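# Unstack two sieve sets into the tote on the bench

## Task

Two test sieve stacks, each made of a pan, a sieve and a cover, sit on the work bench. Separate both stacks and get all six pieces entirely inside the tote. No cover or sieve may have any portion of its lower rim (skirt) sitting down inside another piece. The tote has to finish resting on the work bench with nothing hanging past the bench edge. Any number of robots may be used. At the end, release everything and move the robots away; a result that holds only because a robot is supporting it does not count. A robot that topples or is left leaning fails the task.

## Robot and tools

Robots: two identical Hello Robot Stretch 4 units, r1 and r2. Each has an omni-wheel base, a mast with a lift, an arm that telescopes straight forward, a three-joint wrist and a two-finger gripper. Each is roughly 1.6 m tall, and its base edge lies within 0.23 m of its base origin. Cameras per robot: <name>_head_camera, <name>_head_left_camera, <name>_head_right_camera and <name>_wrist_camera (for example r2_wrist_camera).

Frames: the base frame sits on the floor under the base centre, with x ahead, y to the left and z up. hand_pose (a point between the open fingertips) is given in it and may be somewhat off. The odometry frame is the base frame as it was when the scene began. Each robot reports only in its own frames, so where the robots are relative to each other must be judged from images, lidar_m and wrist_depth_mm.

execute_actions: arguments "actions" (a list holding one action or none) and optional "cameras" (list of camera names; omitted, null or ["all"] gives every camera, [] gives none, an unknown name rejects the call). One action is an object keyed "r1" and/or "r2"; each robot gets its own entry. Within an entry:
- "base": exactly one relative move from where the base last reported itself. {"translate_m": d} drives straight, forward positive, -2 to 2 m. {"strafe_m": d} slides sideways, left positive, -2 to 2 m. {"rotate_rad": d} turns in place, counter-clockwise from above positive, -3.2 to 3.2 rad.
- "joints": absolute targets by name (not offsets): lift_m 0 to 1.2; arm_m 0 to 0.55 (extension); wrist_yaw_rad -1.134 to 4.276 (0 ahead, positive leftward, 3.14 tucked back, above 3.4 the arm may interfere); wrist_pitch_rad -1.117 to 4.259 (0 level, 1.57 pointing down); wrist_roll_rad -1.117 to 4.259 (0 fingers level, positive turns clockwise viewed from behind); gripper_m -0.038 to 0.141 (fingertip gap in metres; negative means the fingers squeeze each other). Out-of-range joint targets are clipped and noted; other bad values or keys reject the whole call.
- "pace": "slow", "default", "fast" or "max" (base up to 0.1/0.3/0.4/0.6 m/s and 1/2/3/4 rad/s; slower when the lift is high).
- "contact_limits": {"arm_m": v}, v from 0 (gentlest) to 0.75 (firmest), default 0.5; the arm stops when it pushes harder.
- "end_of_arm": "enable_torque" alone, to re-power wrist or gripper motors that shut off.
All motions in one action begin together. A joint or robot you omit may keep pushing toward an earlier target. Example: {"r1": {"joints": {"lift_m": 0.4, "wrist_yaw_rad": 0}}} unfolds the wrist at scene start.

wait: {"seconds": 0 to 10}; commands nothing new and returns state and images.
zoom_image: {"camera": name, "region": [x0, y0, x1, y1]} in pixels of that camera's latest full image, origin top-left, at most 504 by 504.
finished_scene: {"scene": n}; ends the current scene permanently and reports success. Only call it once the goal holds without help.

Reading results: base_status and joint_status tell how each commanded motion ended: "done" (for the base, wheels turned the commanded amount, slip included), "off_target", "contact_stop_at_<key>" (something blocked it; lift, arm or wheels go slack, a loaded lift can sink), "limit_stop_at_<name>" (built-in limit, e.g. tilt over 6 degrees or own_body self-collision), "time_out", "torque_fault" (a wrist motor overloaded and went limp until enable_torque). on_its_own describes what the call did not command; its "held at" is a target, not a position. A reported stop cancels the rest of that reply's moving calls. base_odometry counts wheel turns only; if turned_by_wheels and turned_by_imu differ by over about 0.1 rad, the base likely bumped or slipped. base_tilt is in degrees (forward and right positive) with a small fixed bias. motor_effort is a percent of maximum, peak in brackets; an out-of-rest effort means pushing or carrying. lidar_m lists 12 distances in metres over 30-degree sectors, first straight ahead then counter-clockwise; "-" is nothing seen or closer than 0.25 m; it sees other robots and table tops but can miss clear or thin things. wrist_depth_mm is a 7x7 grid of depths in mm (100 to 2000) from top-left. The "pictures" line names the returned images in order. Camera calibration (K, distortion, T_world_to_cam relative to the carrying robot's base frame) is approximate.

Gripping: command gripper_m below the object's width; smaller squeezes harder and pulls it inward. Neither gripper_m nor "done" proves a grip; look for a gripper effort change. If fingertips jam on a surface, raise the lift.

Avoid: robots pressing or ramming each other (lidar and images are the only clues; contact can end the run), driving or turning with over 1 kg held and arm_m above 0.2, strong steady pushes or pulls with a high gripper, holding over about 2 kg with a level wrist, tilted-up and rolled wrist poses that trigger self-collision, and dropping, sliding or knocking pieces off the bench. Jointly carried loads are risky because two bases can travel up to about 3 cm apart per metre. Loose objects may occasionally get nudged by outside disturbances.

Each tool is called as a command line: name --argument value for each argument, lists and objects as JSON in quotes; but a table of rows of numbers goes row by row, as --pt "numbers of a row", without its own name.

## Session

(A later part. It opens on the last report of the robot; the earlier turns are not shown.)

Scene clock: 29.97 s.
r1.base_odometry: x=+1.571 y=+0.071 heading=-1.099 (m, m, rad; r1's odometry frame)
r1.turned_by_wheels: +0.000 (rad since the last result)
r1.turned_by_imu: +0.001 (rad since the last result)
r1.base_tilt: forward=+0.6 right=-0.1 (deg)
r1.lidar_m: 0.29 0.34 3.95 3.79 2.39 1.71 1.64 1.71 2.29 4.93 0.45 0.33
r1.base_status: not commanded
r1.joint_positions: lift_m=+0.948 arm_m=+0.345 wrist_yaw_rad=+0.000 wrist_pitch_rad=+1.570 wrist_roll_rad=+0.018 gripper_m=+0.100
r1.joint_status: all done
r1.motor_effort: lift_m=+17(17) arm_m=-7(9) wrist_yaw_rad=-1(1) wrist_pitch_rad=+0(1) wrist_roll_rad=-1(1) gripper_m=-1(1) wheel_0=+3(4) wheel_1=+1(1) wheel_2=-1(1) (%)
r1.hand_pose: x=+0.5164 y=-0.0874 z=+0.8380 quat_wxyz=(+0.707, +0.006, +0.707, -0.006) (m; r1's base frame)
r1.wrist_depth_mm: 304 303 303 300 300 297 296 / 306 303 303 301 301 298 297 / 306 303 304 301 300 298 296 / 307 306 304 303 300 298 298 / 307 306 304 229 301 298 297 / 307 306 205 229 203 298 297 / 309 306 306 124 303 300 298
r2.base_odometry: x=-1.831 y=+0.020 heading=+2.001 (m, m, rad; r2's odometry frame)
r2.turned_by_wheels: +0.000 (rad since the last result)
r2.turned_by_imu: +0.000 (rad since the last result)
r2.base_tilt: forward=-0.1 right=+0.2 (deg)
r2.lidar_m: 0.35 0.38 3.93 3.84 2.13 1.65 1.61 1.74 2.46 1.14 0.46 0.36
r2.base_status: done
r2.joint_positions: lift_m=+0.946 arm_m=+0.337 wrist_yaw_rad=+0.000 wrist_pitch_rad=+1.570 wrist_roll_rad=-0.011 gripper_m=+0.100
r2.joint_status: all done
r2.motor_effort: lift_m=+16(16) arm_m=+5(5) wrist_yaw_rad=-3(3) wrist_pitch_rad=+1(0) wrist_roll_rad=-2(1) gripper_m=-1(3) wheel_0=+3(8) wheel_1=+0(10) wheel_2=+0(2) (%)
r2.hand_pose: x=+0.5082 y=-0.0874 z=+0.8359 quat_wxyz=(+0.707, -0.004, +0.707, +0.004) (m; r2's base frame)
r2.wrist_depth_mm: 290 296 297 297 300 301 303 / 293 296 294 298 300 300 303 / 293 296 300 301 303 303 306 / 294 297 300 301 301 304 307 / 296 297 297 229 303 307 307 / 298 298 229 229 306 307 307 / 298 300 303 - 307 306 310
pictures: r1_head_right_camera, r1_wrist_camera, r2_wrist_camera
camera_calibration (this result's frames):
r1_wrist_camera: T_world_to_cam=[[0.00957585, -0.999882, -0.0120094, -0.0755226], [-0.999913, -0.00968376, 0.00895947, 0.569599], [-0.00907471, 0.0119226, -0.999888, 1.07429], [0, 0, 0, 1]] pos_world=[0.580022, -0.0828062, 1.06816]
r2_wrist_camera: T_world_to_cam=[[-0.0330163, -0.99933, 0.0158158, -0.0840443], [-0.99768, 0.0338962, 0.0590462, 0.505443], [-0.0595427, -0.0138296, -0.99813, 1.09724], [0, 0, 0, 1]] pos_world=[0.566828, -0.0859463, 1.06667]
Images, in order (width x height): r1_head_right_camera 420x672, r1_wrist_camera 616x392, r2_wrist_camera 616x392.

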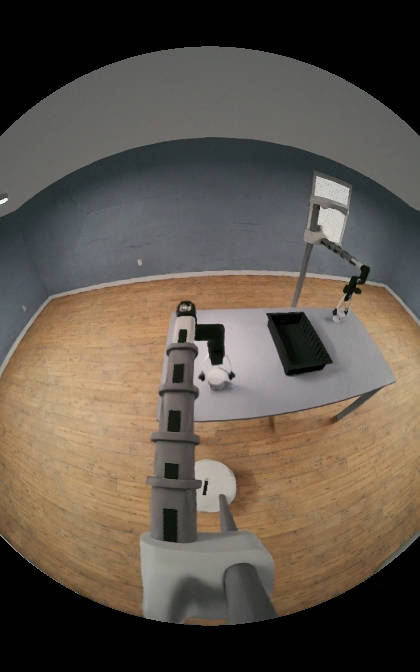

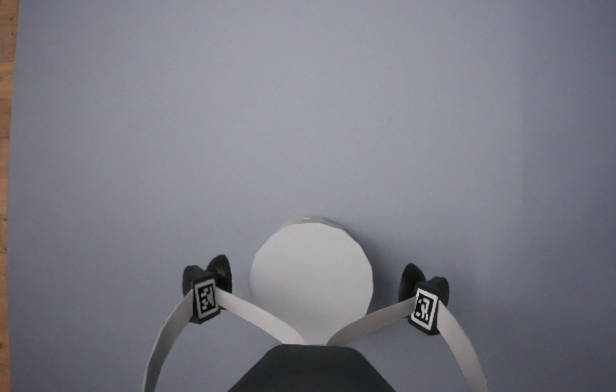

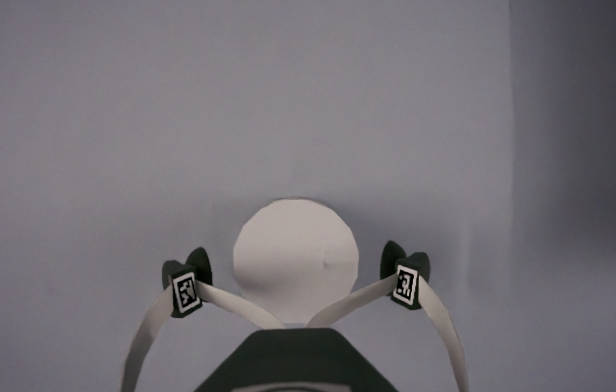

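Try closing here.

execute_actions --actions '[{"r1":{"joints":{"gripper_m":0.05}},"r2":{"joints":{"gripper_m":0.05}}}]' --cameras '["r1_wrist_camera","r2_wrist_camera"]'

execute_actions --actions '[{"r1":{"joints":{"lift_m":1.0},"pace":"slow"},"r2":{"joints":{"lift_m":1.0},"pace":"slow"}}]' --cameras '["r1_wrist_camera","r2_wrist_camera","r1_head_right_camera"]'

zoom_image --camera "r1_head_right_camera" --region '[180, 270, 380, 410]'

Scene clock: 32.13 s.
r1.base_odometry: x=+1.571 y=+0.071 heading=-1.099 (m, m, rad; r1's odometry frame)
r1.turned_by_wheels: +0.000 (rad since the last result)
r1.turned_by_imu: +0.001 (rad since the last result)
r1.base_tilt: forward=+0.6 right=-0.1 (deg)
r1.lidar_m: 0.30 0.34 3.97 3.78 2.38 1.70 1.64 1.72 2.29 4.92 0.49 0.33
r1.base_status: not commanded
r1.joint_positions: lift_m=+0.948 arm_m=+0.345 wrist_yaw_rad=+0.000 wrist_pitch_rad=+1.570 wrist_roll_rad=+0.018 gripper_m=+0.050
r1.joint_status: all done
r1.motor_effort: lift_m=+17(17) arm_m=-7(7) wrist_yaw_rad=+1(1) wrist_pitch_rad=-1(0) wrist_roll_rad=-2(1) gripper_m=-10(10) wheel_0=+3(4) wheel_1=+1(1) wheel_2=-1(0) (%)
r1.hand_pose: x=+0.5164 y=-0.0874 z=+0.8380 quat_wxyz=(+0.707, +0.006, +0.707, -0.006) (m; r1's base frame)
r1.wrist_depth_mm: 304 304 303 300 300 298 298 / 306 303 303 301 300 298 296 / 306 306 301 301 300 298 297 / 306 306 303 303 300 298 297 / 307 306 304 229 301 300 298 / 309 306 196 229 200 300 297 / 309 307 304 120 301 300 298
r2.base_odometry: x=-1.831 y=+0.020 heading=+2.001 (m, m, rad; r2's odometry frame)
r2.turned_by_wheels: +0.000 (rad since the last result)
r2.turned_by_imu: -0.001 (rad since the last result)
r2.base_tilt: forward=+0.0 right=+0.2 (deg)
r2.lidar_m: 0.34 0.40 3.95 3.84 2.12 1.64 1.62 1.73 2.51 1.12 0.47 0.36
r2.base_status: not commanded
r2.joint_positions: lift_m=+0.946 arm_m=+0.337 wrist_yaw_rad=+0.000 wrist_pitch_rad=+1.570 wrist_roll_rad=-0.011 gripper_m=+0.050
r2.joint_status: all done
r2.motor_effort: lift_m=+16(16) arm_m=+5(5) wrist_yaw_rad=-3(3) wrist_pitch_rad=+1(0) wrist_roll_rad=-1(2) gripper_m=-13(16) wheel_0=+3(3) wheel_1=+0(0) wheel_2=+0(0) (%)
r2.hand_pose: x=+0.5082 y=-0.0874 z=+0.8359 quat_wxyz=(+0.707, -0.004, +0.707, +0.004) (m; r2's base frame)
r2.wrist_depth_mm: 294 291 294 297 298 301 303 / 293 296 297 298 300 301 301 / 294 297 298 301 301 304 304 / 294 297 300 298 303 304 307 / 297 298 229 229 303 306 307 / 297 298 229 230 216 309 310 / 298 301 303 - 306 310 309
pictures: r1_wrist_camera, r2_wrist_camera
camera_calibration (this result's frames):
r1_wrist_camera: T_world_to_cam=[[0.00957581, -0.999882, -0.0120094, -0.0755226], [-0.999913, -0.00968372, 0.00895947, 0.569599], [-0.00907471, 0.0119226, -0.999888, 1.07429], [0, 0, 0, 1]] pos_world=[0.580021, -0.0828062, 1.06816]
r2_wrist_camera: T_world_to_cam=[[-0.0330164, -0.99933, 0.0158158, -0.0840443], [-0.99768, 0.0338964, 0.0590462, 0.505443], [-0.0595427, -0.0138296, -0.99813, 1.09724], [0, 0, 0, 1]] pos_world=[0.566828, -0.0859463, 1.06667]
Images, in order (width x height): r1_wrist_camera 616x392, r2_wrist_camera 616x392.

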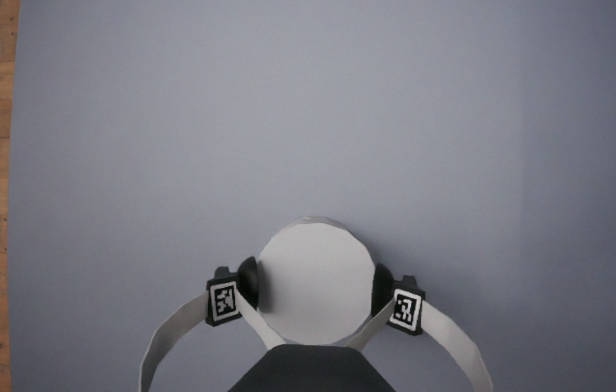

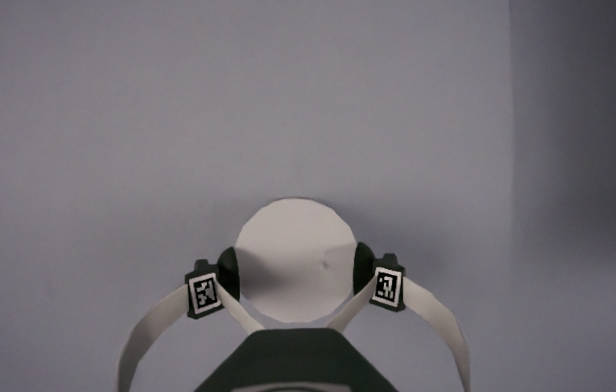

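Scene clock: 33.47 s.
r1.base_odometry: x=+1.571 y=+0.071 heading=-1.099 (m, m, rad; r1's odometry frame)
r1.turned_by_wheels: +0.000 (rad since the last result)
r1.turned_by_imu: +0.000 (rad since the last result)
r1.base_tilt: forward=+0.7 right=-0.1 (deg)
r1.lidar_m: 0.30 0.33 3.96 3.77 2.39 1.71 1.64 1.69 2.30 4.91 0.49 0.30
r1.base_status: not commanded
r1.joint_positions: lift_m=+1.000 arm_m=+0.345 wrist_yaw_rad=+0.000 wrist_pitch_rad=+1.570 wrist_roll_rad=+0.018 gripper_m=+0.050
r1.joint_status: all done
r1.motor_effort: lift_m=+25(25) arm_m=-7(7) wrist_yaw_rad=+0(1) wrist_pitch_rad=+0(1) wrist_roll_rad=+0(0) gripper_m=-1(10) wheel_0=+3(4) wheel_1=+1(1) wheel_2=+0(1) (%)
r1.hand_pose: x=+0.5164 y=-0.0874 z=+0.8894 quat_wxyz=(+0.707, +0.006, +0.707, -0.006) (m; r1's base frame)
r1.wrist_depth_mm: 357 355 353 353 349 349 347 / 359 357 355 355 351 349 349 / 357 357 353 351 353 349 349 / 359 357 355 353 351 351 347 / 359 359 357 282 351 351 349 / 357 359 197 281 201 351 351 / 359 359 357 123 351 351 351
r2.base_odometry: x=-1.831 y=+0.020 heading=+2.001 (m, m, rad; r2's odometry frame)
r2.turned_by_wheels: +0.000 (rad since the last result)
r2.turned_by_imu: +0.000 (rad since the last result)
r2.base_tilt: forward=+0.0 right=+0.2 (deg)
r2.lidar_m: 0.35 0.37 3.92 3.83 2.13 1.67 1.63 1.70 2.47 1.14 0.47 0.35
r2.base_status: not commanded
r2.joint_positions: lift_m=+1.000 arm_m=+0.337 wrist_yaw_rad=+0.000 wrist_pitch_rad=+1.570 wrist_roll_rad=-0.011 gripper_m=+0.050
r2.joint_status: all done
r2.motor_effort: lift_m=+21(21) arm_m=+5(5) wrist_yaw_rad=-2(3) wrist_pitch_rad=+1(0) wrist_roll_rad=-2(2) gripper_m=-4(14) wheel_0=+3(3) wheel_1=+0(0) wheel_2=+0(0) (%)
r2.hand_pose: x=+0.5082 y=-0.0874 z=+0.8895 quat_wxyz=(+0.707, -0.004, +0.707, +0.004) (m; r2's base frame)
r2.wrist_depth_mm: 345 345 347 351 349 357 353 / 347 343 349 351 353 357 357 / 347 349 355 353 355 357 355 / 347 349 351 353 355 357 362 / 347 353 351 283 359 357 362 / 351 353 201 355 199 364 366 / 353 355 359 - 359 366 364
pictures: r1_head_right_camera, r1_wrist_camera, r2_wrist_camera
camera_calibration (this result's frames):
r1_wrist_camera: T_world_to_cam=[[0.00957552, -0.999882, -0.0120094, -0.0749054], [-0.999913, -0.00968342, 0.00895947, 0.569137], [-0.00907471, 0.0119226, -0.999888, 1.12566], [0, 0, 0, 1]] pos_world=[0.58002, -0.0828062, 1.11954]
r2_wrist_camera: T_world_to_cam=[[-0.0330163, -0.99933, 0.0158158, -0.0848913], [-0.99768, 0.0338963, 0.0590461, 0.502287], [-0.0595426, -0.0138296, -0.99813, 1.1507], [0, 0, 0, 1]] pos_world=[0.566834, -0.0859463, 1.12023]
Images, in order (width x height): r1_head_right_camera 420x672, r1_wrist_camera 616x392, r2_wrist_camera 616x392.

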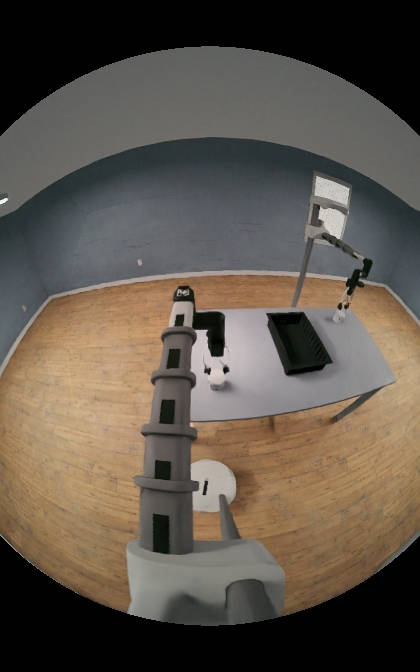

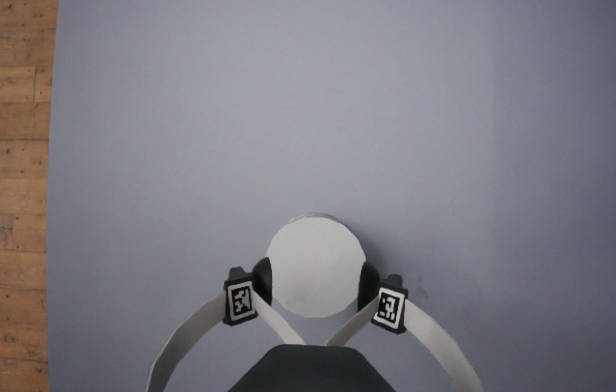

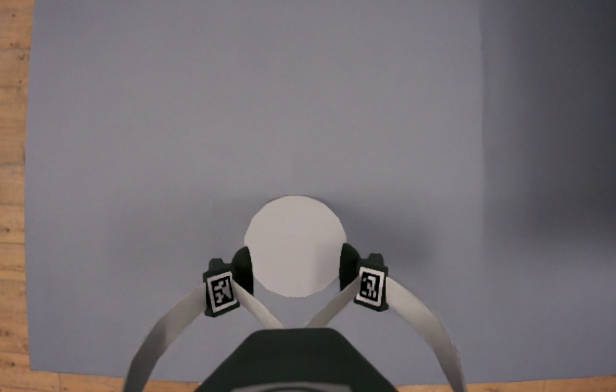

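Region (180, 270, 380, 410) of r1_head_right_camera's 420x672 image, scaled by 2.520, with more detail than that image has; it fills the top 353 rows of this view, and the rest is white.

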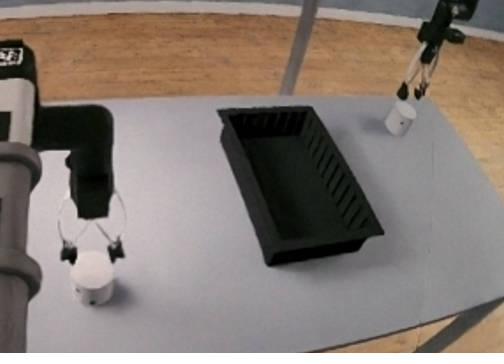

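execute_actions --actions '[{"r1":{"joints":{"gripper_m":0.1,"lift_m":0.97}},"r2":{"joints":{"gripper_m":0.1,"lift_m":0.97,"arm_m":0.343}}}]' --cameras '[]'

execute_actions --actions '[{"r1":{"joints":{"lift_m":0.938}},"r2":{"joints":{"lift_m":0.936}}}]' --cameras '[]'

execute_actions --actions '[{"r1":{"joints":{"gripper_m":0.05}},"r2":{"joints":{"gripper_m":0.05}}}]' --cameras '["r1_wrist_camera","r2_wrist_camera"]'

execute_actions --actions '[{"r1":{"joints":{"lift_m":0.99},"pace":"slow"},"r2":{"joints":{"lift_m":0.99},"pace":"slow"}}]' --cameras '["r1_wrist_camera","r2_wrist_camera","r1_head_right_camera"]'

zoom_image --camera "r1_head_right_camera" --region '[180, 270, 380, 410]'

Scene clock: 36.33 s.
r1.base_odometry: x=+1.571 y=+0.071 heading=-1.099 (m, m, rad; r1's odometry frame)
r1.turned_by_wheels: +0.000 (rad since the last result)
r1.turned_by_imu: +0.001 (rad since the last result)
r1.base_tilt: forward=+0.7 right=-0.1 (deg)
r1.lidar_m: 0.31 0.34 3.95 3.77 2.41 1.70 1.60 1.71 2.32 4.91 0.47 0.33
r1.base_status: not commanded
r1.joint_positions: lift_m=+0.970 arm_m=+0.345 wrist_yaw_rad=+0.000 wrist_pitch_rad=+1.570 wrist_roll_rad=+0.018 gripper_m=+0.100
r1.joint_status: all done
r1.motor_effort: lift_m=+17(25) arm_m=-7(7) wrist_yaw_rad=-1(0) wrist_pitch_rad=-1(2) wrist_roll_rad=+0(0) gripper_m=-2(1) wheel_0=+4(3) wheel_1=+1(1) wheel_2=-1(1) (%)
r1.hand_pose: x=+0.5164 y=-0.0874 z=+0.8600 quat_wxyz=(+0.707, +0.006, +0.707, -0.006) (m; r1's base frame)
r1.wrist_depth_mm: 329 325 324 322 322 319 319 / 329 327 324 324 322 320 319 / 329 327 325 324 324 320 319 / 329 329 325 324 320 320 320 / 330 327 327 251 324 320 320 / 330 329 205 251 203 322 320 / 330 330 327 124 324 320 319
r2.base_odometry: x=-1.831 y=+0.020 heading=+2.001 (m, m, rad; r2's odometry frame)
r2.turned_by_wheels: +0.000 (rad since the last result)
r2.turned_by_imu: -0.001 (rad since the last result)
r2.base_tilt: forward=-0.1 right=+0.2 (deg)
r2.lidar_m: 0.33 0.37 3.91 3.84 2.12 1.69 1.60 1.71 2.48 1.16 0.50 0.38
r2.base_status: not commanded
r2.joint_positions: lift_m=+0.970 arm_m=+0.342 wrist_yaw_rad=+0.000 wrist_pitch_rad=+1.570 wrist_roll_rad=-0.011 gripper_m=+0.100
r2.joint_status: all done
r2.motor_effort: lift_m=+16(20) arm_m=+5(6) wrist_yaw_rad=-3(3) wrist_pitch_rad=+0(0) wrist_roll_rad=-2(2) gripper_m=-2(3) wheel_0=+3(3) wheel_1=-1(0) wheel_2=+0(0) (%)
r2.hand_pose: x=+0.5132 y=-0.0874 z=+0.8599 quat_wxyz=(+0.707, -0.004, +0.707, +0.004) (m; r2's base frame)
r2.wrist_depth_mm: 315 317 319 322 324 325 325 / 319 319 319 322 324 329 329 / 317 322 319 325 325 327 330 / 317 320 322 324 327 329 332 / 320 324 322 252 329 330 334 / 325 322 322 253 329 330 334 / 324 324 325 - 332 336 338
pictures: none
No camera images: the call's "cameras" was empty. Leave "cameras" out to get every camera's image.

Scene clock: 37.30 s.
r1.base_odometry: x=+1.571 y=+0.071 heading=-1.099 (m, m, rad; r1's odometry frame)
r1.turned_by_wheels: +0.000 (rad since the last result)
r1.turned_by_imu: +0.000 (rad since the last result)
r1.base_tilt: forward=+0.6 right=-0.2 (deg)
r1.lidar_m: 0.30 0.34 3.97 3.79 2.39 1.68 1.62 1.71 2.32 4.90 0.45 0.32
r1.base_status: not commanded
r1.joint_positions: lift_m=+0.938 arm_m=+0.345 wrist_yaw_rad=+0.000 wrist_pitch_rad=+1.570 wrist_roll_rad=+0.018 gripper_m=+0.100
r1.joint_status: all done
r1.motor_effort: lift_m=+17(17) arm_m=-7(7) wrist_yaw_rad=-1(1) wrist_pitch_rad=+1(0) wrist_roll_rad=+0(1) gripper_m=+0(0) wheel_0=+4(3) wheel_1=+1(1) wheel_2=-1(1) (%)
r1.hand_pose: x=+0.5164 y=-0.0874 z=+0.8280 quat_wxyz=(+0.707, +0.006, +0.707, -0.006) (m; r1's base frame)
r1.wrist_depth_mm: 297 294 293 290 290 289 286 / 297 294 293 291 290 287 287 / 297 294 293 291 290 287 287 / 297 296 293 293 290 289 287 / 297 296 294 219 291 290 289 / 298 296 205 220 203 289 290 / 297 297 294 124 291 289 287
r2.base_odometry: x=-1.831 y=+0.020 heading=+2.001 (m, m, rad; r2's odometry frame)
r2.turned_by_wheels: +0.000 (rad since the last result)
r2.turned_by_imu: +0.000 (rad since the last result)
r2.base_tilt: forward=-0.1 right=+0.3 (deg)
r2.lidar_m: 0.34 0.40 3.92 3.84 2.13 1.67 1.62 1.70 2.50 1.13 0.49 0.37
r2.base_status: not commanded
r2.joint_positions: lift_m=+0.936 arm_m=+0.342 wrist_yaw_rad=+0.000 wrist_pitch_rad=+1.570 wrist_roll_rad=-0.011 gripper_m=+0.100
r2.joint_status: all done
r2.motor_effort: lift_m=+16(16) arm_m=+5(5) wrist_yaw_rad=-3(3) wrist_pitch_rad=+0(0) wrist_roll_rad=-2(2) gripper_m=-1(0) wheel_0=+3(3) wheel_1=+0(1) wheel_2=+0(0) (%)
r2.hand_pose: x=+0.5132 y=-0.0874 z=+0.8259 quat_wxyz=(+0.707, -0.004, +0.707, +0.004) (m; r2's base frame)
r2.wrist_depth_mm: 279 283 286 287 289 289 293 / 285 285 286 287 290 293 293 / 285 287 289 289 290 293 294 / 286 286 289 291 293 296 296 / 287 287 290 220 294 297 298 / 287 289 219 219 294 298 300 / 289 287 291 - 297 297 300
pictures: none
No camera images: the call's "cameras" was empty. Leave "cameras" out to get every camera's image.

Scene clock: 38.63 s.
r1.base_odometry: x=+1.571 y=+0.071 heading=-1.099 (m, m, rad; r1's odometry frame)
r1.turned_by_wheels: +0.000 (rad since the last result)
r1.turned_by_imu: +0.000 (rad since the last result)
r1.base_tilt: forward=+0.6 right=-0.2 (deg)
r1.lidar_m: 0.31 0.31 3.98 3.77 2.37 1.68 1.62 1.68 2.31 4.91 0.45 0.34
r1.base_status: not commanded
r1.joint_positions: lift_m=+0.938 arm_m=+0.345 wrist_yaw_rad=+0.000 wrist_pitch_rad=+1.570 wrist_roll_rad=+0.018 gripper_m=+0.050
r1.joint_status: all done
r1.motor_effort: lift_m=+17(17) arm_m=-7(7) wrist_yaw_rad=-1(1) wrist_pitch_rad=+0(0) wrist_roll_rad=+2(0) gripper_m=-13(15) wheel_0=+4(3) wheel_1=+1(1) wheel_2=-1(0) (%)
r1.hand_pose: x=+0.5164 y=-0.0874 z=+0.8280 quat_wxyz=(+0.707, +0.006, +0.707, -0.006) (m; r1's base frame)
r1.wrist_depth_mm: 294 294 293 290 289 287 286 / 296 293 293 290 289 287 286 / 296 294 293 290 290 287 287 / 297 294 294 293 290 289 287 / 296 296 293 216 290 289 287 / 298 297 191 216 208 289 289 / 298 296 294 123 291 290 289
r2.base_odometry: x=-1.831 y=+0.020 heading=+2.001 (m, m, rad; r2's odometry frame)
r2.turned_by_wheels: +0.000 (rad since the last result)
r2.turned_by_imu: +0.000 (rad since the last result)
r2.base_tilt: forward=+0.0 right=+0.3 (deg)
r2.lidar_m: 0.35 0.40 3.92 3.84 2.14 1.66 1.62 1.73 2.51 1.11 0.49 0.35
r2.base_status: not commanded
r2.joint_positions: lift_m=+0.936 arm_m=+0.342 wrist_yaw_rad=+0.000 wrist_pitch_rad=+1.570 wrist_roll_rad=-0.011 gripper_m=+0.050
r2.joint_status: all done
r2.motor_effort: lift_m=+15(15) arm_m=+5(5) wrist_yaw_rad=-3(3) wrist_pitch_rad=+0(0) wrist_roll_rad=-1(2) gripper_m=-14(15) wheel_0=+4(3) wheel_1=-1(1) wheel_2=+0(0) (%)
r2.hand_pose: x=+0.5132 y=-0.0874 z=+0.8259 quat_wxyz=(+0.707, -0.004, +0.707, +0.004) (m; r2's base frame)
r2.wrist_depth_mm: 281 285 286 286 289 291 294 / 282 285 286 289 289 293 293 / 283 287 290 290 291 293 296 / 285 289 291 290 293 296 297 / 287 289 289 214 293 297 297 / 289 289 213 215 216 297 298 / 289 291 291 - 296 297 301
pictures: r1_wrist_camera, r2_wrist_camera
camera_calibration (this result's frames):
r1_wrist_camera: T_world_to_cam=[[0.00957547, -0.999882, -0.0120094, -0.0756426], [-0.999913, -0.00968338, 0.00895959, 0.569684], [-0.00907482, 0.0119226, -0.999888, 1.06429], [0, 0, 0, 1]] pos_world=[0.580017, -0.0828062, 1.05815]
r2_wrist_camera: T_world_to_cam=[[-0.0330605, -0.999328, 0.0158181, -0.083701], [-0.997674, 0.0339415, 0.0591163, 0.510947], [-0.0596134, -0.0138269, -0.998126, 1.0876], [0, 0, 0, 1]] pos_world=[0.571827, -0.0859489, 1.05668]
Images, in order (width x height): r1_wrist_camera 616x392, r2_wrist_camera 616x392.

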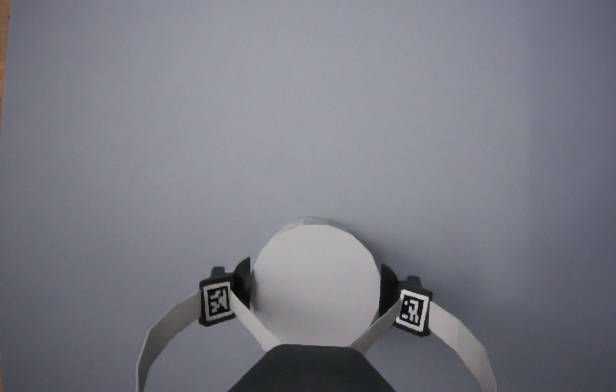

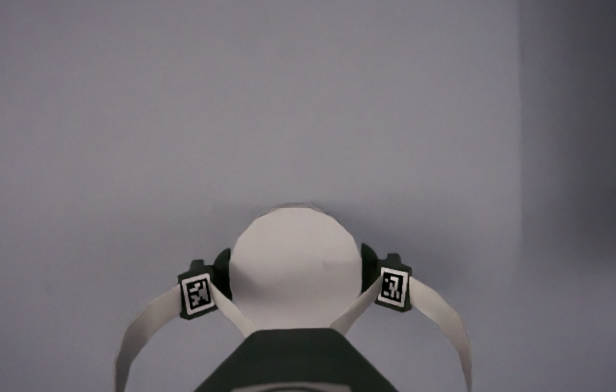

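Scene clock: 39.97 s.
r1.base_odometry: x=+1.571 y=+0.071 heading=-1.099 (m, m, rad; r1's odometry frame)
r1.turned_by_wheels: +0.000 (rad since the last result)
r1.turned_by_imu: +0.000 (rad since the last result)
r1.base_tilt: forward=+0.7 right=-0.1 (deg)
r1.lidar_m: 0.29 0.32 3.93 3.79 2.41 1.68 1.64 1.67 2.33 4.91 0.46 0.34
r1.base_status: not commanded
r1.joint_positions: lift_m=+0.990 arm_m=+0.345 wrist_yaw_rad=+0.000 wrist_pitch_rad=+1.570 wrist_roll_rad=+0.018 gripper_m=+0.050
r1.joint_status: all done
r1.motor_effort: lift_m=+25(26) arm_m=-7(7) wrist_yaw_rad=-1(1) wrist_pitch_rad=+2(1) wrist_roll_rad=+0(0) gripper_m=-11(12) wheel_0=+4(3) wheel_1=+1(2) wheel_2=-1(0) (%)
r1.hand_pose: x=+0.5164 y=-0.0874 z=+0.8794 quat_wxyz=(+0.707, +0.006, +0.707, -0.006) (m; r1's base frame)
r1.wrist_depth_mm: 347 345 343 342 340 338 336 / 349 345 347 342 342 338 338 / 349 347 345 343 342 340 338 / 349 347 345 343 342 340 338 / 349 347 345 215 342 342 338 / 351 349 191 216 208 342 338 / 351 347 349 123 343 340 338
r2.base_odometry: x=-1.831 y=+0.020 heading=+2.001 (m, m, rad; r2's odometry frame)
r2.turned_by_wheels: +0.000 (rad since the last result)
r2.turned_by_imu: +0.000 (rad since the last result)
r2.base_tilt: forward=+0.0 right=+0.3 (deg)
r2.lidar_m: 0.33 0.38 3.93 3.84 2.18 1.66 1.61 1.71 2.46 1.14 0.48 0.36
r2.base_status: not commanded
r2.joint_positions: lift_m=+0.990 arm_m=+0.342 wrist_yaw_rad=+0.000 wrist_pitch_rad=+1.570 wrist_roll_rad=-0.011 gripper_m=+0.050
r2.joint_status: all done
r2.motor_effort: lift_m=+21(23) arm_m=+5(5) wrist_yaw_rad=-3(3) wrist_pitch_rad=+0(1) wrist_roll_rad=-2(2) gripper_m=-14(14) wheel_0=+4(3) wheel_1=-1(1) wheel_2=+0(0) (%)
r2.hand_pose: x=+0.5132 y=-0.0874 z=+0.8795 quat_wxyz=(+0.707, -0.004, +0.707, +0.004) (m; r2's base frame)
r2.wrist_depth_mm: 332 336 338 340 343 343 345 / 336 338 336 340 342 345 349 / 336 340 340 342 343 345 351 / 340 342 343 347 347 349 353 / 342 343 342 216 347 347 355 / 340 343 213 215 216 353 355 / 343 345 345 - 351 351 355
pictures: r1_head_right_camera, r1_wrist_camera, r2_wrist_camera
camera_calibration (this result's frames):
r1_wrist_camera: T_world_to_cam=[[0.0095755, -0.999882, -0.0120094, -0.0750257], [-0.999913, -0.00968341, 0.00895947, 0.569222], [-0.0090747, 0.0119226, -0.999888, 1.11564], [0, 0, 0, 1]] pos_world=[0.580015, -0.0828062, 1.10952]
r2_wrist_camera: T_world_to_cam=[[-0.0330606, -0.999328, 0.0158181, -0.0845476], [-0.997674, 0.0339416, 0.059116, 0.507784], [-0.0596132, -0.0138269, -0.998126, 1.14103], [0, 0, 0, 1]] pos_world=[0.571828, -0.0859489, 1.11021]
Images, in order (width x height): r1_head_right_camera 420x672, r1_wrist_camera 616x392, r2_wrist_camera 616x392.

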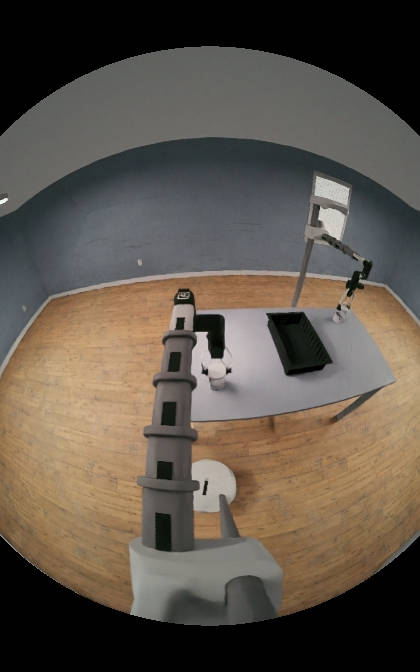

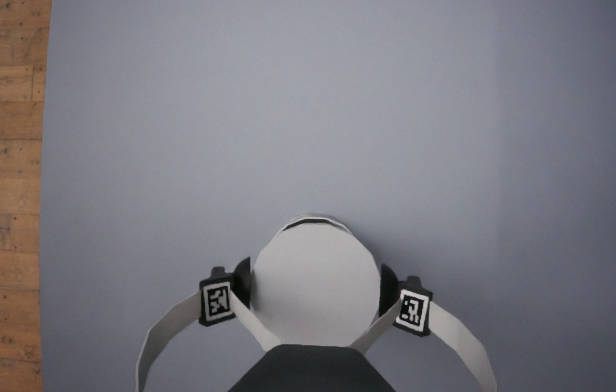

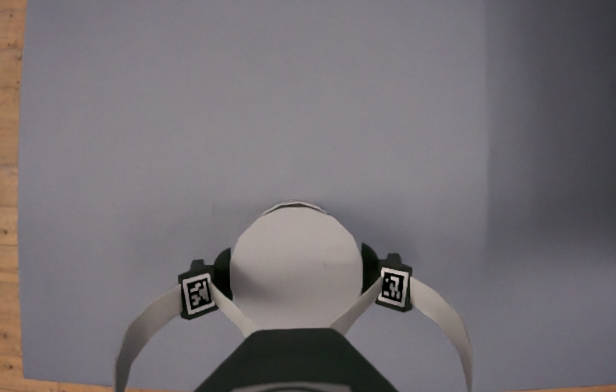

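Region (180, 270, 380, 410) of r1_head_right_camera's 420x672 image, scaled by 2.520, with more detail than that image has; it fills the top 353 rows of this view, and the rest is white.

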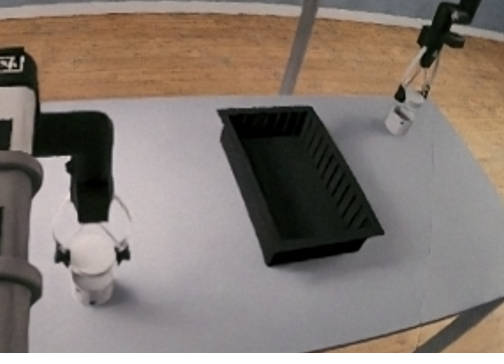

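execute_actions --actions '[{"r1":{"base":{"strafe_m":-0.41},"joints":{"lift_m":1.06,"arm_m":0.45,"wrist_roll_rad":1.57}},"r2":{"base":{"strafe_m":-0.44},"joints":{"lift_m":1.06,"arm_m":0.40,"wrist_roll_rad":1.57}}}]' --cameras '["r1_wrist_camera","r2_wrist_camera","r1_head_camera","r2_head_camera"]'

Scene clock: 45.67 s.
r1.base_odometry: x=+1.206 y=-0.115 heading=-1.099 (m, m, rad; r1's odometry frame)
r1.turned_by_wheels: +0.000 (rad since the last result)
r1.turned_by_imu: +0.001 (rad since the last result)
r1.base_tilt: forward=+0.8 right=-0.1 (deg)
r1.lidar_m: 0.30 0.33 0.48 4.18 2.33 1.70 1.61 1.66 2.30 4.49 0.44 0.34
r1.base_status: done
r1.joint_positions: lift_m=+1.060 arm_m=+0.449 wrist_yaw_rad=+0.000 wrist_pitch_rad=+1.570 wrist_roll_rad=+1.569 gripper_m=+0.050
r1.joint_status: all done
r1.motor_effort: lift_m=+25(27) arm_m=+7(7) wrist_yaw_rad=-1(0) wrist_pitch_rad=-1(0) wrist_roll_rad=+3(4) gripper_m=-12(11) wheel_0=+1(9) wheel_1=-2(9) wheel_2=+0(1) (%)
r1.hand_pose: x=+0.6199 y=-0.0874 z=+0.9494 quat_wxyz=(+0.501, +0.500, +0.500, -0.499) (m; r1's base frame)
r1.wrist_depth_mm: 329 373 368 366 410 407 1182 / 338 413 410 410 359 410 1160 / 397 413 413 410 410 410 1160 / 402 415 413 410 410 410 960 / 402 413 413 216 327 410 946 / 338 342 191 216 208 410 960 / 418 418 415 123 413 410 1182
r2.base_odometry: x=-1.431 y=+0.203 heading=+2.001 (m, m, rad; r2's odometry frame)
r2.turned_by_wheels: +0.000 (rad since the last result)
r2.turned_by_imu: +0.000 (rad since the last result)
r2.base_tilt: forward=+0.0 right=+0.3 (deg)
r2.lidar_m: 0.31 0.34 0.51 4.28 2.19 1.68 1.64 1.73 2.55 4.44 0.45 0.34
r2.base_status: done
r2.joint_positions: lift_m=+1.060 arm_m=+0.399 wrist_yaw_rad=+0.000 wrist_pitch_rad=+1.570 wrist_roll_rad=+1.570 gripper_m=+0.050
r2.joint_status: all done
r2.motor_effort: lift_m=+20(23) arm_m=+5(6) wrist_yaw_rad=-3(3) wrist_pitch_rad=+0(0) wrist_roll_rad=+0(5) gripper_m=-16(13) wheel_0=+3(11) wheel_1=-3(12) wheel_2=+0(1) (%)
r2.hand_pose: x=+0.5703 y=-0.0874 z=+0.9496 quat_wxyz=(+0.501, +0.500, +0.500, -0.499) (m; r2's base frame)
r2.wrist_depth_mm: 359 362 359 320 410 407 1160 / 377 402 404 407 407 410 1205 / 402 407 404 410 415 413 1205 / 407 413 407 413 413 418 976 / 410 410 410 215 377 418 1182 / 332 329 214 214 216 424 1205 / 418 421 418 - 427 424 1182
pictures: r1_head_camera, r1_wrist_camera, r2_head_camera, r2_wrist_camera
camera_calibration (this result's frames):
r1_wrist_camera: T_world_to_cam=[[-0.999507, -0.0286506, -0.0128079, 0.63599], [-0.0287773, 0.999538, 0.00982523, 0.157444], [0.0125205, 0.010189, -0.99987, 1.17304], [0, 0, 0, 1]] pos_world=[0.62552, -0.151102, 1.17949]
r2_wrist_camera: T_world_to_cam=[[-0.998989, 0.0423878, 0.0149639, 0.558933], [0.0432138, 0.99726, 0.0600411, 0.050301], [-0.0123779, 0.060627, -0.998084, 1.19391], [0, 0, 0, 1]] pos_world=[0.570972, -0.146238, 1.18024]
Images, in order (width x height): r1_head_camera 420x560, r1_wrist_camera 616x392, r2_head_camera 420x560, r2_wrist_camera 616x392.

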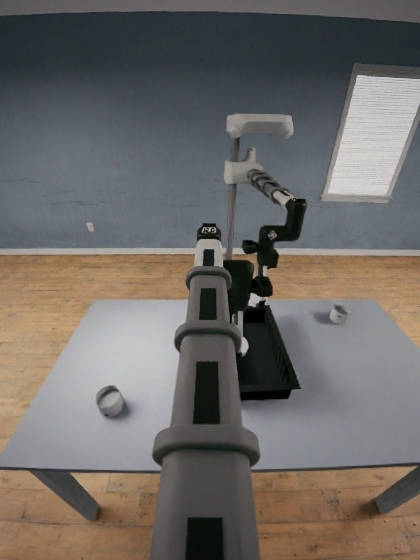

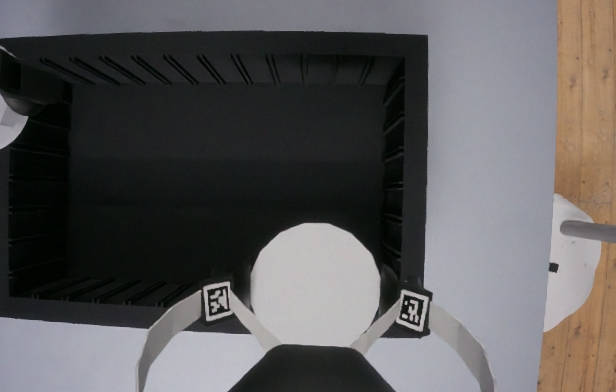

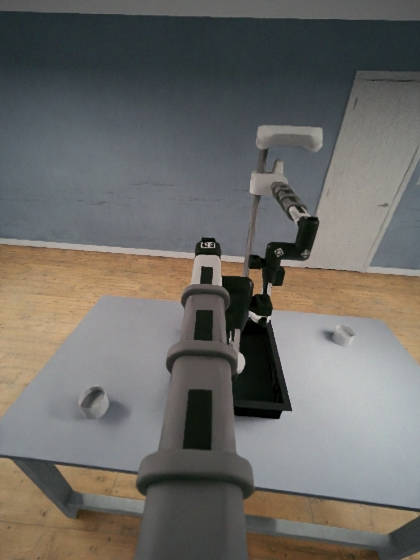

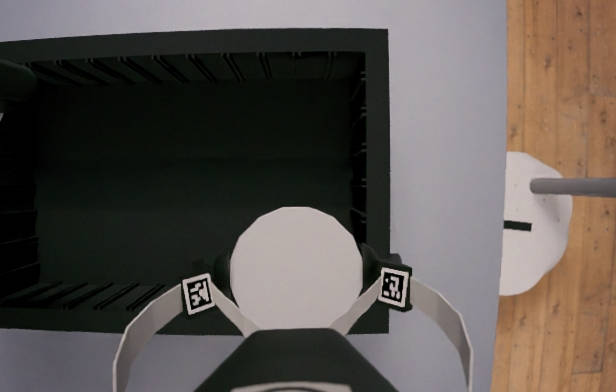

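execute_actions --actions '[{"r1":{"joints":{"lift_m":0.893,"arm_m":0.442}},"r2":{"base":{"strafe_m":0.01},"joints":{"lift_m":0.893,"arm_m":0.415}}}]' --cameras '["r1_wrist_camera","r2_wrist_camera","r1_head_camera"]'

zoom_image --camera "r1_head_camera" --region '[80, 280, 380, 430]'

Scene clock: 48.83 s.
r1.base_odometry: x=+1.206 y=-0.115 heading=-1.099 (m, m, rad; r1's odometry frame)
r1.turned_by_wheels: +0.000 (rad since the last result)
r1.turned_by_imu: +0.001 (rad since the last result)
r1.base_tilt: forward=+0.8 right=-0.1 (deg)
r1.lidar_m: 0.31 0.34 0.46 4.17 2.35 1.73 1.61 1.68 2.28 4.51 0.49 0.33
r1.base_status: not commanded
r1.joint_positions: lift_m=+0.893 arm_m=+0.443 wrist_yaw_rad=+0.000 wrist_pitch_rad=+1.570 wrist_roll_rad=+1.569 gripper_m=+0.050
r1.joint_status: all done
r1.motor_effort: lift_m=+18(25) arm_m=-7(6) wrist_yaw_rad=-1(0) wrist_pitch_rad=-2(1) wrist_roll_rad=+3(0) gripper_m=-12(10) wheel_0=+1(1) wheel_1=-2(2) wheel_2=+0(0) (%)
r1.hand_pose: x=+0.6144 y=-0.0874 z=+0.7830 quat_wxyz=(+0.501, +0.500, +0.500, -0.499) (m; r1's base frame)
r1.wrist_depth_mm: 247 246 244 242 243 155 243 / 224 246 244 243 242 156 243 / 246 246 245 244 243 156 244 / 247 246 245 243 242 156 242 / 247 247 245 216 243 156 243 / 247 246 191 216 204 156 243 / 211 210 235 124 224 156 243
r2.base_odometry: x=-1.440 y=+0.199 heading=+2.001 (m, m, rad; r2's odometry frame)
r2.turned_by_wheels: +0.000 (rad since the last result)
r2.turned_by_imu: -0.001 (rad since the last result)
r2.base_tilt: forward=+0.0 right=+0.2 (deg)
r2.lidar_m: 0.32 0.36 0.52 4.27 2.17 1.71 1.65 1.74 2.52 4.45 0.43 0.35
r2.base_status: done
r2.joint_positions: lift_m=+0.893 arm_m=+0.414 wrist_yaw_rad=+0.000 wrist_pitch_rad=+1.570 wrist_roll_rad=+1.570 gripper_m=+0.050
r2.joint_status: all done
r2.motor_effort: lift_m=+16(19) arm_m=+5(6) wrist_yaw_rad=-3(3) wrist_pitch_rad=+1(1) wrist_roll_rad=+0(0) gripper_m=-15(15) wheel_0=-5(10) wheel_1=+2(9) wheel_2=+0(0) (%)
r2.hand_pose: x=+0.5852 y=-0.0874 z=+0.7829 quat_wxyz=(+0.501, +0.500, +0.500, -0.499) (m; r2's base frame)
r2.wrist_depth_mm: 237 238 238 238 239 157 244 / 239 240 241 242 241 159 245 / 241 240 241 243 242 162 247 / 241 243 242 244 244 163 249 / 243 245 244 214 217 163 252 / 243 246 214 215 198 160 252 / 216 204 213 - 212 162 254
pictures: r1_head_camera, r1_wrist_camera, r2_wrist_camera
camera_calibration (this result's frames):
r1_wrist_camera: T_world_to_cam=[[-0.99951, -0.0285574, -0.0128282, 0.628433], [-0.0286844, 0.99954, 0.00982466, 0.158866], [0.0125417, 0.0101878, -0.999869, 1.0067], [0, 0, 0, 1]] pos_world=[0.620056, -0.151102, 1.01307]
r2_wrist_camera: T_world_to_cam=[[-0.998986, 0.0424722, 0.0149684, 0.576382], [0.0432983, 0.997256, 0.0600409, 0.0596101], [-0.0123773, 0.0606281, -0.998084, 1.02777], [0, 0, 0, 1]] pos_world=[0.585937, -0.146238, 1.01359]
Images, in order (width x height): r1_head_camera 420x560, r1_wrist_camera 616x392, r2_wrist_camera 616x392.

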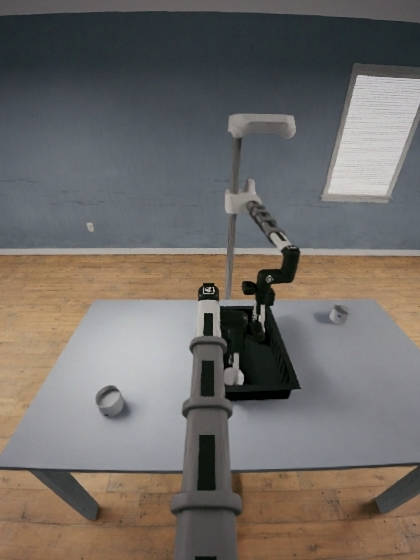

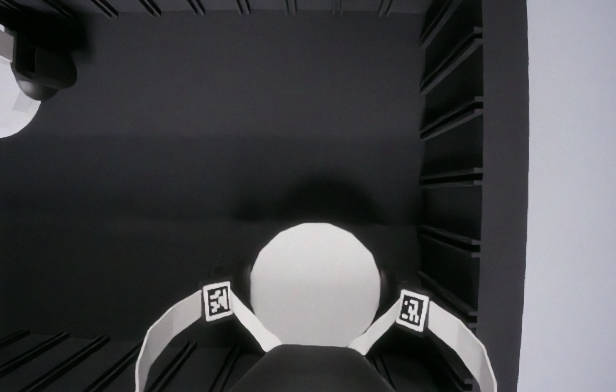

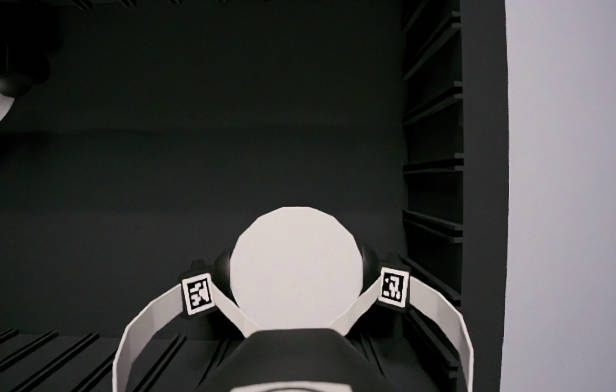

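Region (80, 280, 380, 430) of r1_head_camera's 420x560 image, scaled by 1.680, with more detail than that image has.

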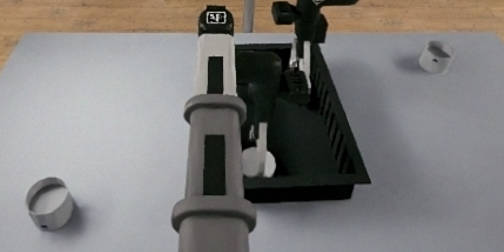

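execute_actions --actions '[{"r1":{"joints":{"lift_m":0.889,"gripper_m":0.086}},"r2":{"joints":{"lift_m":0.887,"gripper_m":0.086}}}]' --cameras '["r1_wrist_camera","r2_wrist_camera"]'

execute_actions --actions '[{"r1":{"joints":{"lift_m":0.99},"pace":"fast"},"r2":{"joints":{"lift_m":0.99},"pace":"fast"}}]' --cameras '[]'

execute_actions --actions '[{"r1":{"base":{"strafe_m":0.41},"joints":{"arm_m":0.345,"gripper_m":0.105},"pace":"fast"},"r2":{"base":{"strafe_m":0.43},"joints":{"arm_m":0.342,"gripper_m":0.105},"pace":"fast"}}]' --cameras '["r1_wrist_camera","r2_wrist_camera"]'

Scene clock: 51.57 s.
r1.base_odometry: x=+1.206 y=-0.115 heading=-1.099 (m, m, rad; r1's odometry frame)
r1.turned_by_wheels: +0.000 (rad since the last result)
r1.turned_by_imu: +0.001 (rad since the last result)
r1.base_tilt: forward=+0.6 right=-0.2 (deg)
r1.lidar_m: 0.32 0.35 0.47 4.20 2.35 1.72 1.63 1.68 2.28 4.52 0.48 0.31
r1.base_status: not commanded
r1.joint_positions: lift_m=+0.890 arm_m=+0.443 wrist_yaw_rad=+0.000 wrist_pitch_rad=+1.571 wrist_roll_rad=+1.570 gripper_m=+0.086
r1.joint_status: all done
r1.motor_effort: lift_m=+12(16) arm_m=-7(7) wrist_yaw_rad=-1(1) wrist_pitch_rad=-5(4) wrist_roll_rad=+2(2) gripper_m=+1(11) wheel_0=+1(1) wheel_1=-2(2) wheel_2=+0(0) (%)
r1.hand_pose: x=+0.6139 y=-0.0874 z=+0.7795 quat_wxyz=(+0.500, +0.500, +0.500, -0.500) (m; r1's base frame)
r1.wrist_depth_mm: 248 247 246 245 244 157 244 / 224 248 247 244 243 158 245 / 248 248 246 245 244 158 243 / 249 248 246 244 244 157 244 / 250 247 247 223 243 157 244 / 250 248 198 223 197 157 244 / 214 211 225 124 228 157 244
r2.base_odometry: x=-1.440 y=+0.199 heading=+2.001 (m, m, rad; r2's odometry frame)
r2.turned_by_wheels: +0.000 (rad since the last result)
r2.turned_by_imu: -0.001 (rad since the last result)
r2.base_tilt: forward=-0.1 right=+0.2 (deg)
r2.lidar_m: 0.31 0.34 0.49 4.26 2.16 1.68 1.65 1.75 2.52 4.45 0.42 0.34
r2.base_status: not commanded
r2.joint_positions: lift_m=+0.888 arm_m=+0.414 wrist_yaw_rad=+0.000 wrist_pitch_rad=+1.572 wrist_roll_rad=+1.570 gripper_m=+0.086
r2.joint_status: all done
r2.motor_effort: lift_m=+9(17) arm_m=+5(5) wrist_yaw_rad=-1(1) wrist_pitch_rad=-7(7) wrist_roll_rad=+0(1) gripper_m=-1(16) wheel_0=-5(5) wheel_1=+1(1) wheel_2=+0(0) (%)
r2.hand_pose: x=+0.5845 y=-0.0874 z=+0.7775 quat_wxyz=(+0.500, +0.499, +0.501, -0.500) (m; r2's base frame)
r2.wrist_depth_mm: 239 238 240 240 239 155 243 / 240 239 240 242 241 156 244 / 240 242 242 243 242 158 246 / 244 244 244 244 244 159 249 / 243 245 224 224 224 160 249 / 246 246 224 224 200 160 251 / 215 205 213 - 212 161 252
pictures: r1_wrist_camera, r2_wrist_camera
camera_calibration (this result's frames):
r1_wrist_camera: T_world_to_cam=[[-0.999537, -0.028236, -0.0113338, 0.626786], [-0.0283482, 0.999549, 0.00986733, 0.158648], [0.01105, 0.0101841, -0.999887, 1.00413], [0, 0, 0, 1]] pos_world=[0.619897, -0.151104, 1.00956]
r2_wrist_camera: T_world_to_cam=[[-0.998922, 0.0430187, 0.0174617, 0.573777], [0.0439936, 0.997233, 0.0599324, 0.0596414], [-0.0148351, 0.060636, -0.99805, 1.0238], [0, 0, 0, 1]] pos_world=[0.585722, -0.146239, 1.00821]
Images, in order (width x height): r1_wrist_camera 616x392, r2_wrist_camera 616x392.

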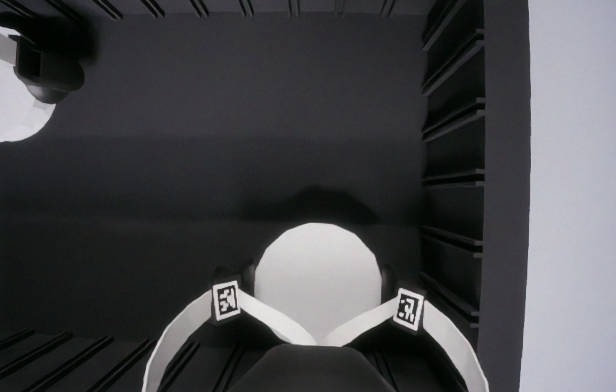

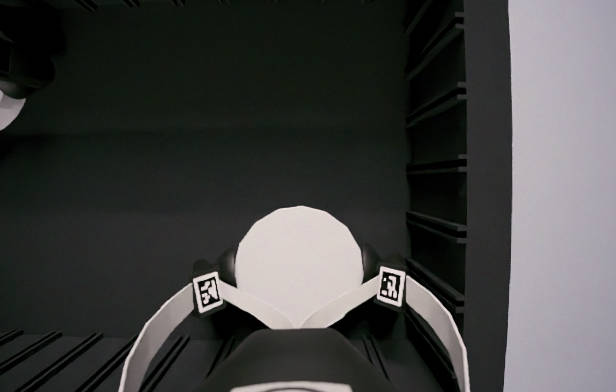

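Scene clock: 52.77 s.
r1.base_odometry: x=+1.206 y=-0.115 heading=-1.099 (m, m, rad; r1's odometry frame)
r1.turned_by_wheels: +0.000 (rad since the last result)
r1.turned_by_imu: +0.000 (rad since the last result)
r1.base_tilt: forward=+0.8 right=+0.0 (deg)
r1.lidar_m: 0.32 0.32 0.47 4.19 2.39 1.72 1.62 1.69 2.30 4.51 0.46 0.33
r1.base_status: not commanded
r1.joint_positions: lift_m=+0.990 arm_m=+0.443 wrist_yaw_rad=+0.000 wrist_pitch_rad=+1.570 wrist_roll_rad=+1.570 gripper_m=+0.086
r1.joint_status: all done
r1.motor_effort: lift_m=+24(27) arm_m=-7(7) wrist_yaw_rad=+0(3) wrist_pitch_rad=+2(9) wrist_roll_rad=+1(1) gripper_m=+0(2) wheel_0=+1(1) wheel_1=-2(2) wheel_2=+0(0) (%)
r1.hand_pose: x=+0.6145 y=-0.0874 z=+0.8795 quat_wxyz=(+0.501, +0.500, +0.500, -0.499) (m; r1's base frame)
r1.wrist_depth_mm: 258 276 285 294 266 340 338 / 223 343 342 342 312 340 340 / 324 345 342 342 324 342 338 / 347 343 342 342 330 340 340 / 345 343 343 320 315 340 340 / 314 322 198 320 199 342 340 / 259 257 257 123 254 342 340
r2.base_odometry: x=-1.440 y=+0.199 heading=+2.001 (m, m, rad; r2's odometry frame)
r2.turned_by_wheels: +0.000 (rad since the last result)
r2.turned_by_imu: +0.000 (rad since the last result)
r2.base_tilt: forward=-0.2 right=+0.1 (deg)
r2.lidar_m: 0.31 0.35 0.53 4.29 2.15 1.71 1.65 1.76 2.53 4.45 0.44 0.32
r2.base_status: not commanded
r2.joint_positions: lift_m=+0.990 arm_m=+0.414 wrist_yaw_rad=+0.000 wrist_pitch_rad=+1.570 wrist_roll_rad=+1.570 gripper_m=+0.086
r2.joint_status: all done
r2.motor_effort: lift_m=+21(21) arm_m=+5(5) wrist_yaw_rad=-3(5) wrist_pitch_rad=+1(7) wrist_roll_rad=-1(0) gripper_m=+0(3) wheel_0=-6(5) wheel_1=+2(2) wheel_2=+0(0) (%)
r2.hand_pose: x=+0.5855 y=-0.0874 z=+0.8795 quat_wxyz=(+0.501, +0.500, +0.500, -0.499) (m; r2's base frame)
r2.wrist_depth_mm: 265 285 297 310 285 340 342 / 314 336 334 336 303 343 1098 / 312 338 338 338 296 343 1098 / 340 336 342 342 282 345 854 / 340 342 342 322 256 347 917 / 319 306 260 301 258 351 1118 / 257 256 259 - 353 353 1182
pictures: none
No camera images: the call's "cameras" was empty. Leave "cameras" out to get every camera's image.

Scene clock: 55.27 s.
r1.base_odometry: x=+1.571 y=+0.071 heading=-1.099 (m, m, rad; r1's odometry frame)
r1.turned_by_wheels: +0.000 (rad since the last result)
r1.turned_by_imu: +0.001 (rad since the last result)
r1.base_tilt: forward=+0.7 right=+0.0 (deg)
r1.lidar_m: 0.29 0.34 3.94 3.80 2.39 1.71 1.62 1.69 2.33 4.90 0.46 0.33
r1.base_status: done
r1.joint_positions: lift_m=+0.990 arm_m=+0.346 wrist_yaw_rad=+0.000 wrist_pitch_rad=+1.570 wrist_roll_rad=+1.570 gripper_m=+0.105
r1.joint_status: all done
r1.motor_effort: lift_m=+24(24) arm_m=-7(9) wrist_yaw_rad=-1(1) wrist_pitch_rad=+1(1) wrist_roll_rad=+1(1) gripper_m=+1(2) wheel_0=+0(11) wheel_1=-1(11) wheel_2=+0(2) (%)
r1.hand_pose: x=+0.5174 y=-0.0874 z=+0.8795 quat_wxyz=(+0.500, +0.500, +0.500, -0.500) (m; r1's base frame)
r1.wrist_depth_mm: 349 347 345 342 342 342 1118 / 347 347 343 343 342 342 1118 / 347 347 345 343 343 342 1098 / 347 347 345 343 343 342 1098 / 349 347 345 310 345 342 904 / 349 349 215 309 214 342 904 / 349 347 345 124 345 343 1118
r2.base_odometry: x=-1.831 y=+0.020 heading=+2.001 (m, m, rad; r2's odometry frame)
r2.turned_by_wheels: +0.000 (rad since the last result)
r2.turned_by_imu: -0.002 (rad since the last result)
r2.base_tilt: forward=-0.1 right=+0.2 (deg)
r2.lidar_m: 0.34 0.40 3.96 3.85 2.14 1.67 1.62 1.69 2.47 1.13 0.49 0.34
r2.base_status: done
r2.joint_positions: lift_m=+0.990 arm_m=+0.343 wrist_yaw_rad=+0.000 wrist_pitch_rad=+1.570 wrist_roll_rad=+1.570 gripper_m=+0.105
r2.joint_status: all done
r2.motor_effort: lift_m=+20(21) arm_m=-5(5) wrist_yaw_rad=-2(4) wrist_pitch_rad=+1(2) wrist_roll_rad=-1(1) gripper_m=-3(1) wheel_0=-2(14) wheel_1=+2(12) wheel_2=+0(1) (%)
r2.hand_pose: x=+0.5141 y=-0.0874 z=+0.8796 quat_wxyz=(+0.500, +0.500, +0.500, -0.500) (m; r2's base frame)
r2.wrist_depth_mm: 334 334 336 338 342 1118 1118 / 336 336 340 342 340 1118 1078 / 338 340 340 342 342 931 1118 / 340 342 343 343 347 891 917 / 343 343 343 312 349 917 904 / 345 345 345 306 351 1118 1118 / 349 347 347 - 351 1138 1118
pictures: r1_wrist_camera, r2_wrist_camera
camera_calibration (this result's frames):
r1_wrist_camera: T_world_to_cam=[[-0.999522, -0.0281449, -0.012761, 0.53265], [-0.0282712, 0.999552, 0.0098267, 0.15492], [0.0124787, 0.0101828, -0.99987, 1.10442], [0, 0, 0, 1]] pos_world=[0.522994, -0.151105, 1.10955]
r2_wrist_camera: T_world_to_cam=[[-0.998974, 0.0427409, 0.0149395, 0.503879], [0.0435648, 0.997245, 0.0600422, 0.0567479], [-0.012332, 0.0606315, -0.998084, 1.12336], [0, 0, 0, 1]] pos_world=[0.514743, -0.146239, 1.11027]
Images, in order (width x height): r1_wrist_camera 616x392, r2_wrist_camera 616x392.

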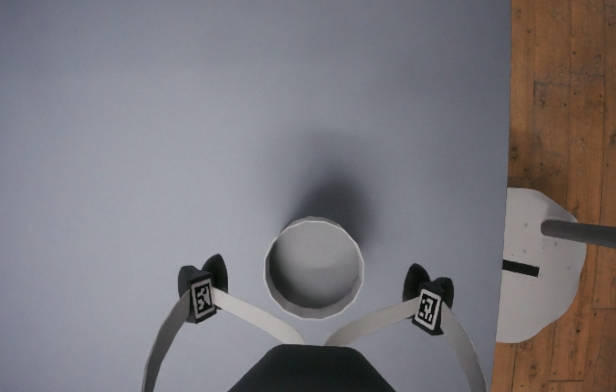

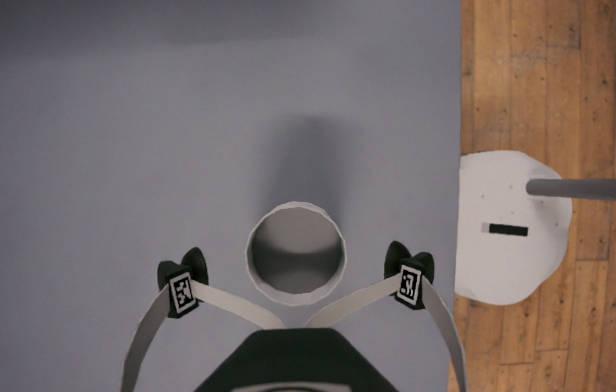

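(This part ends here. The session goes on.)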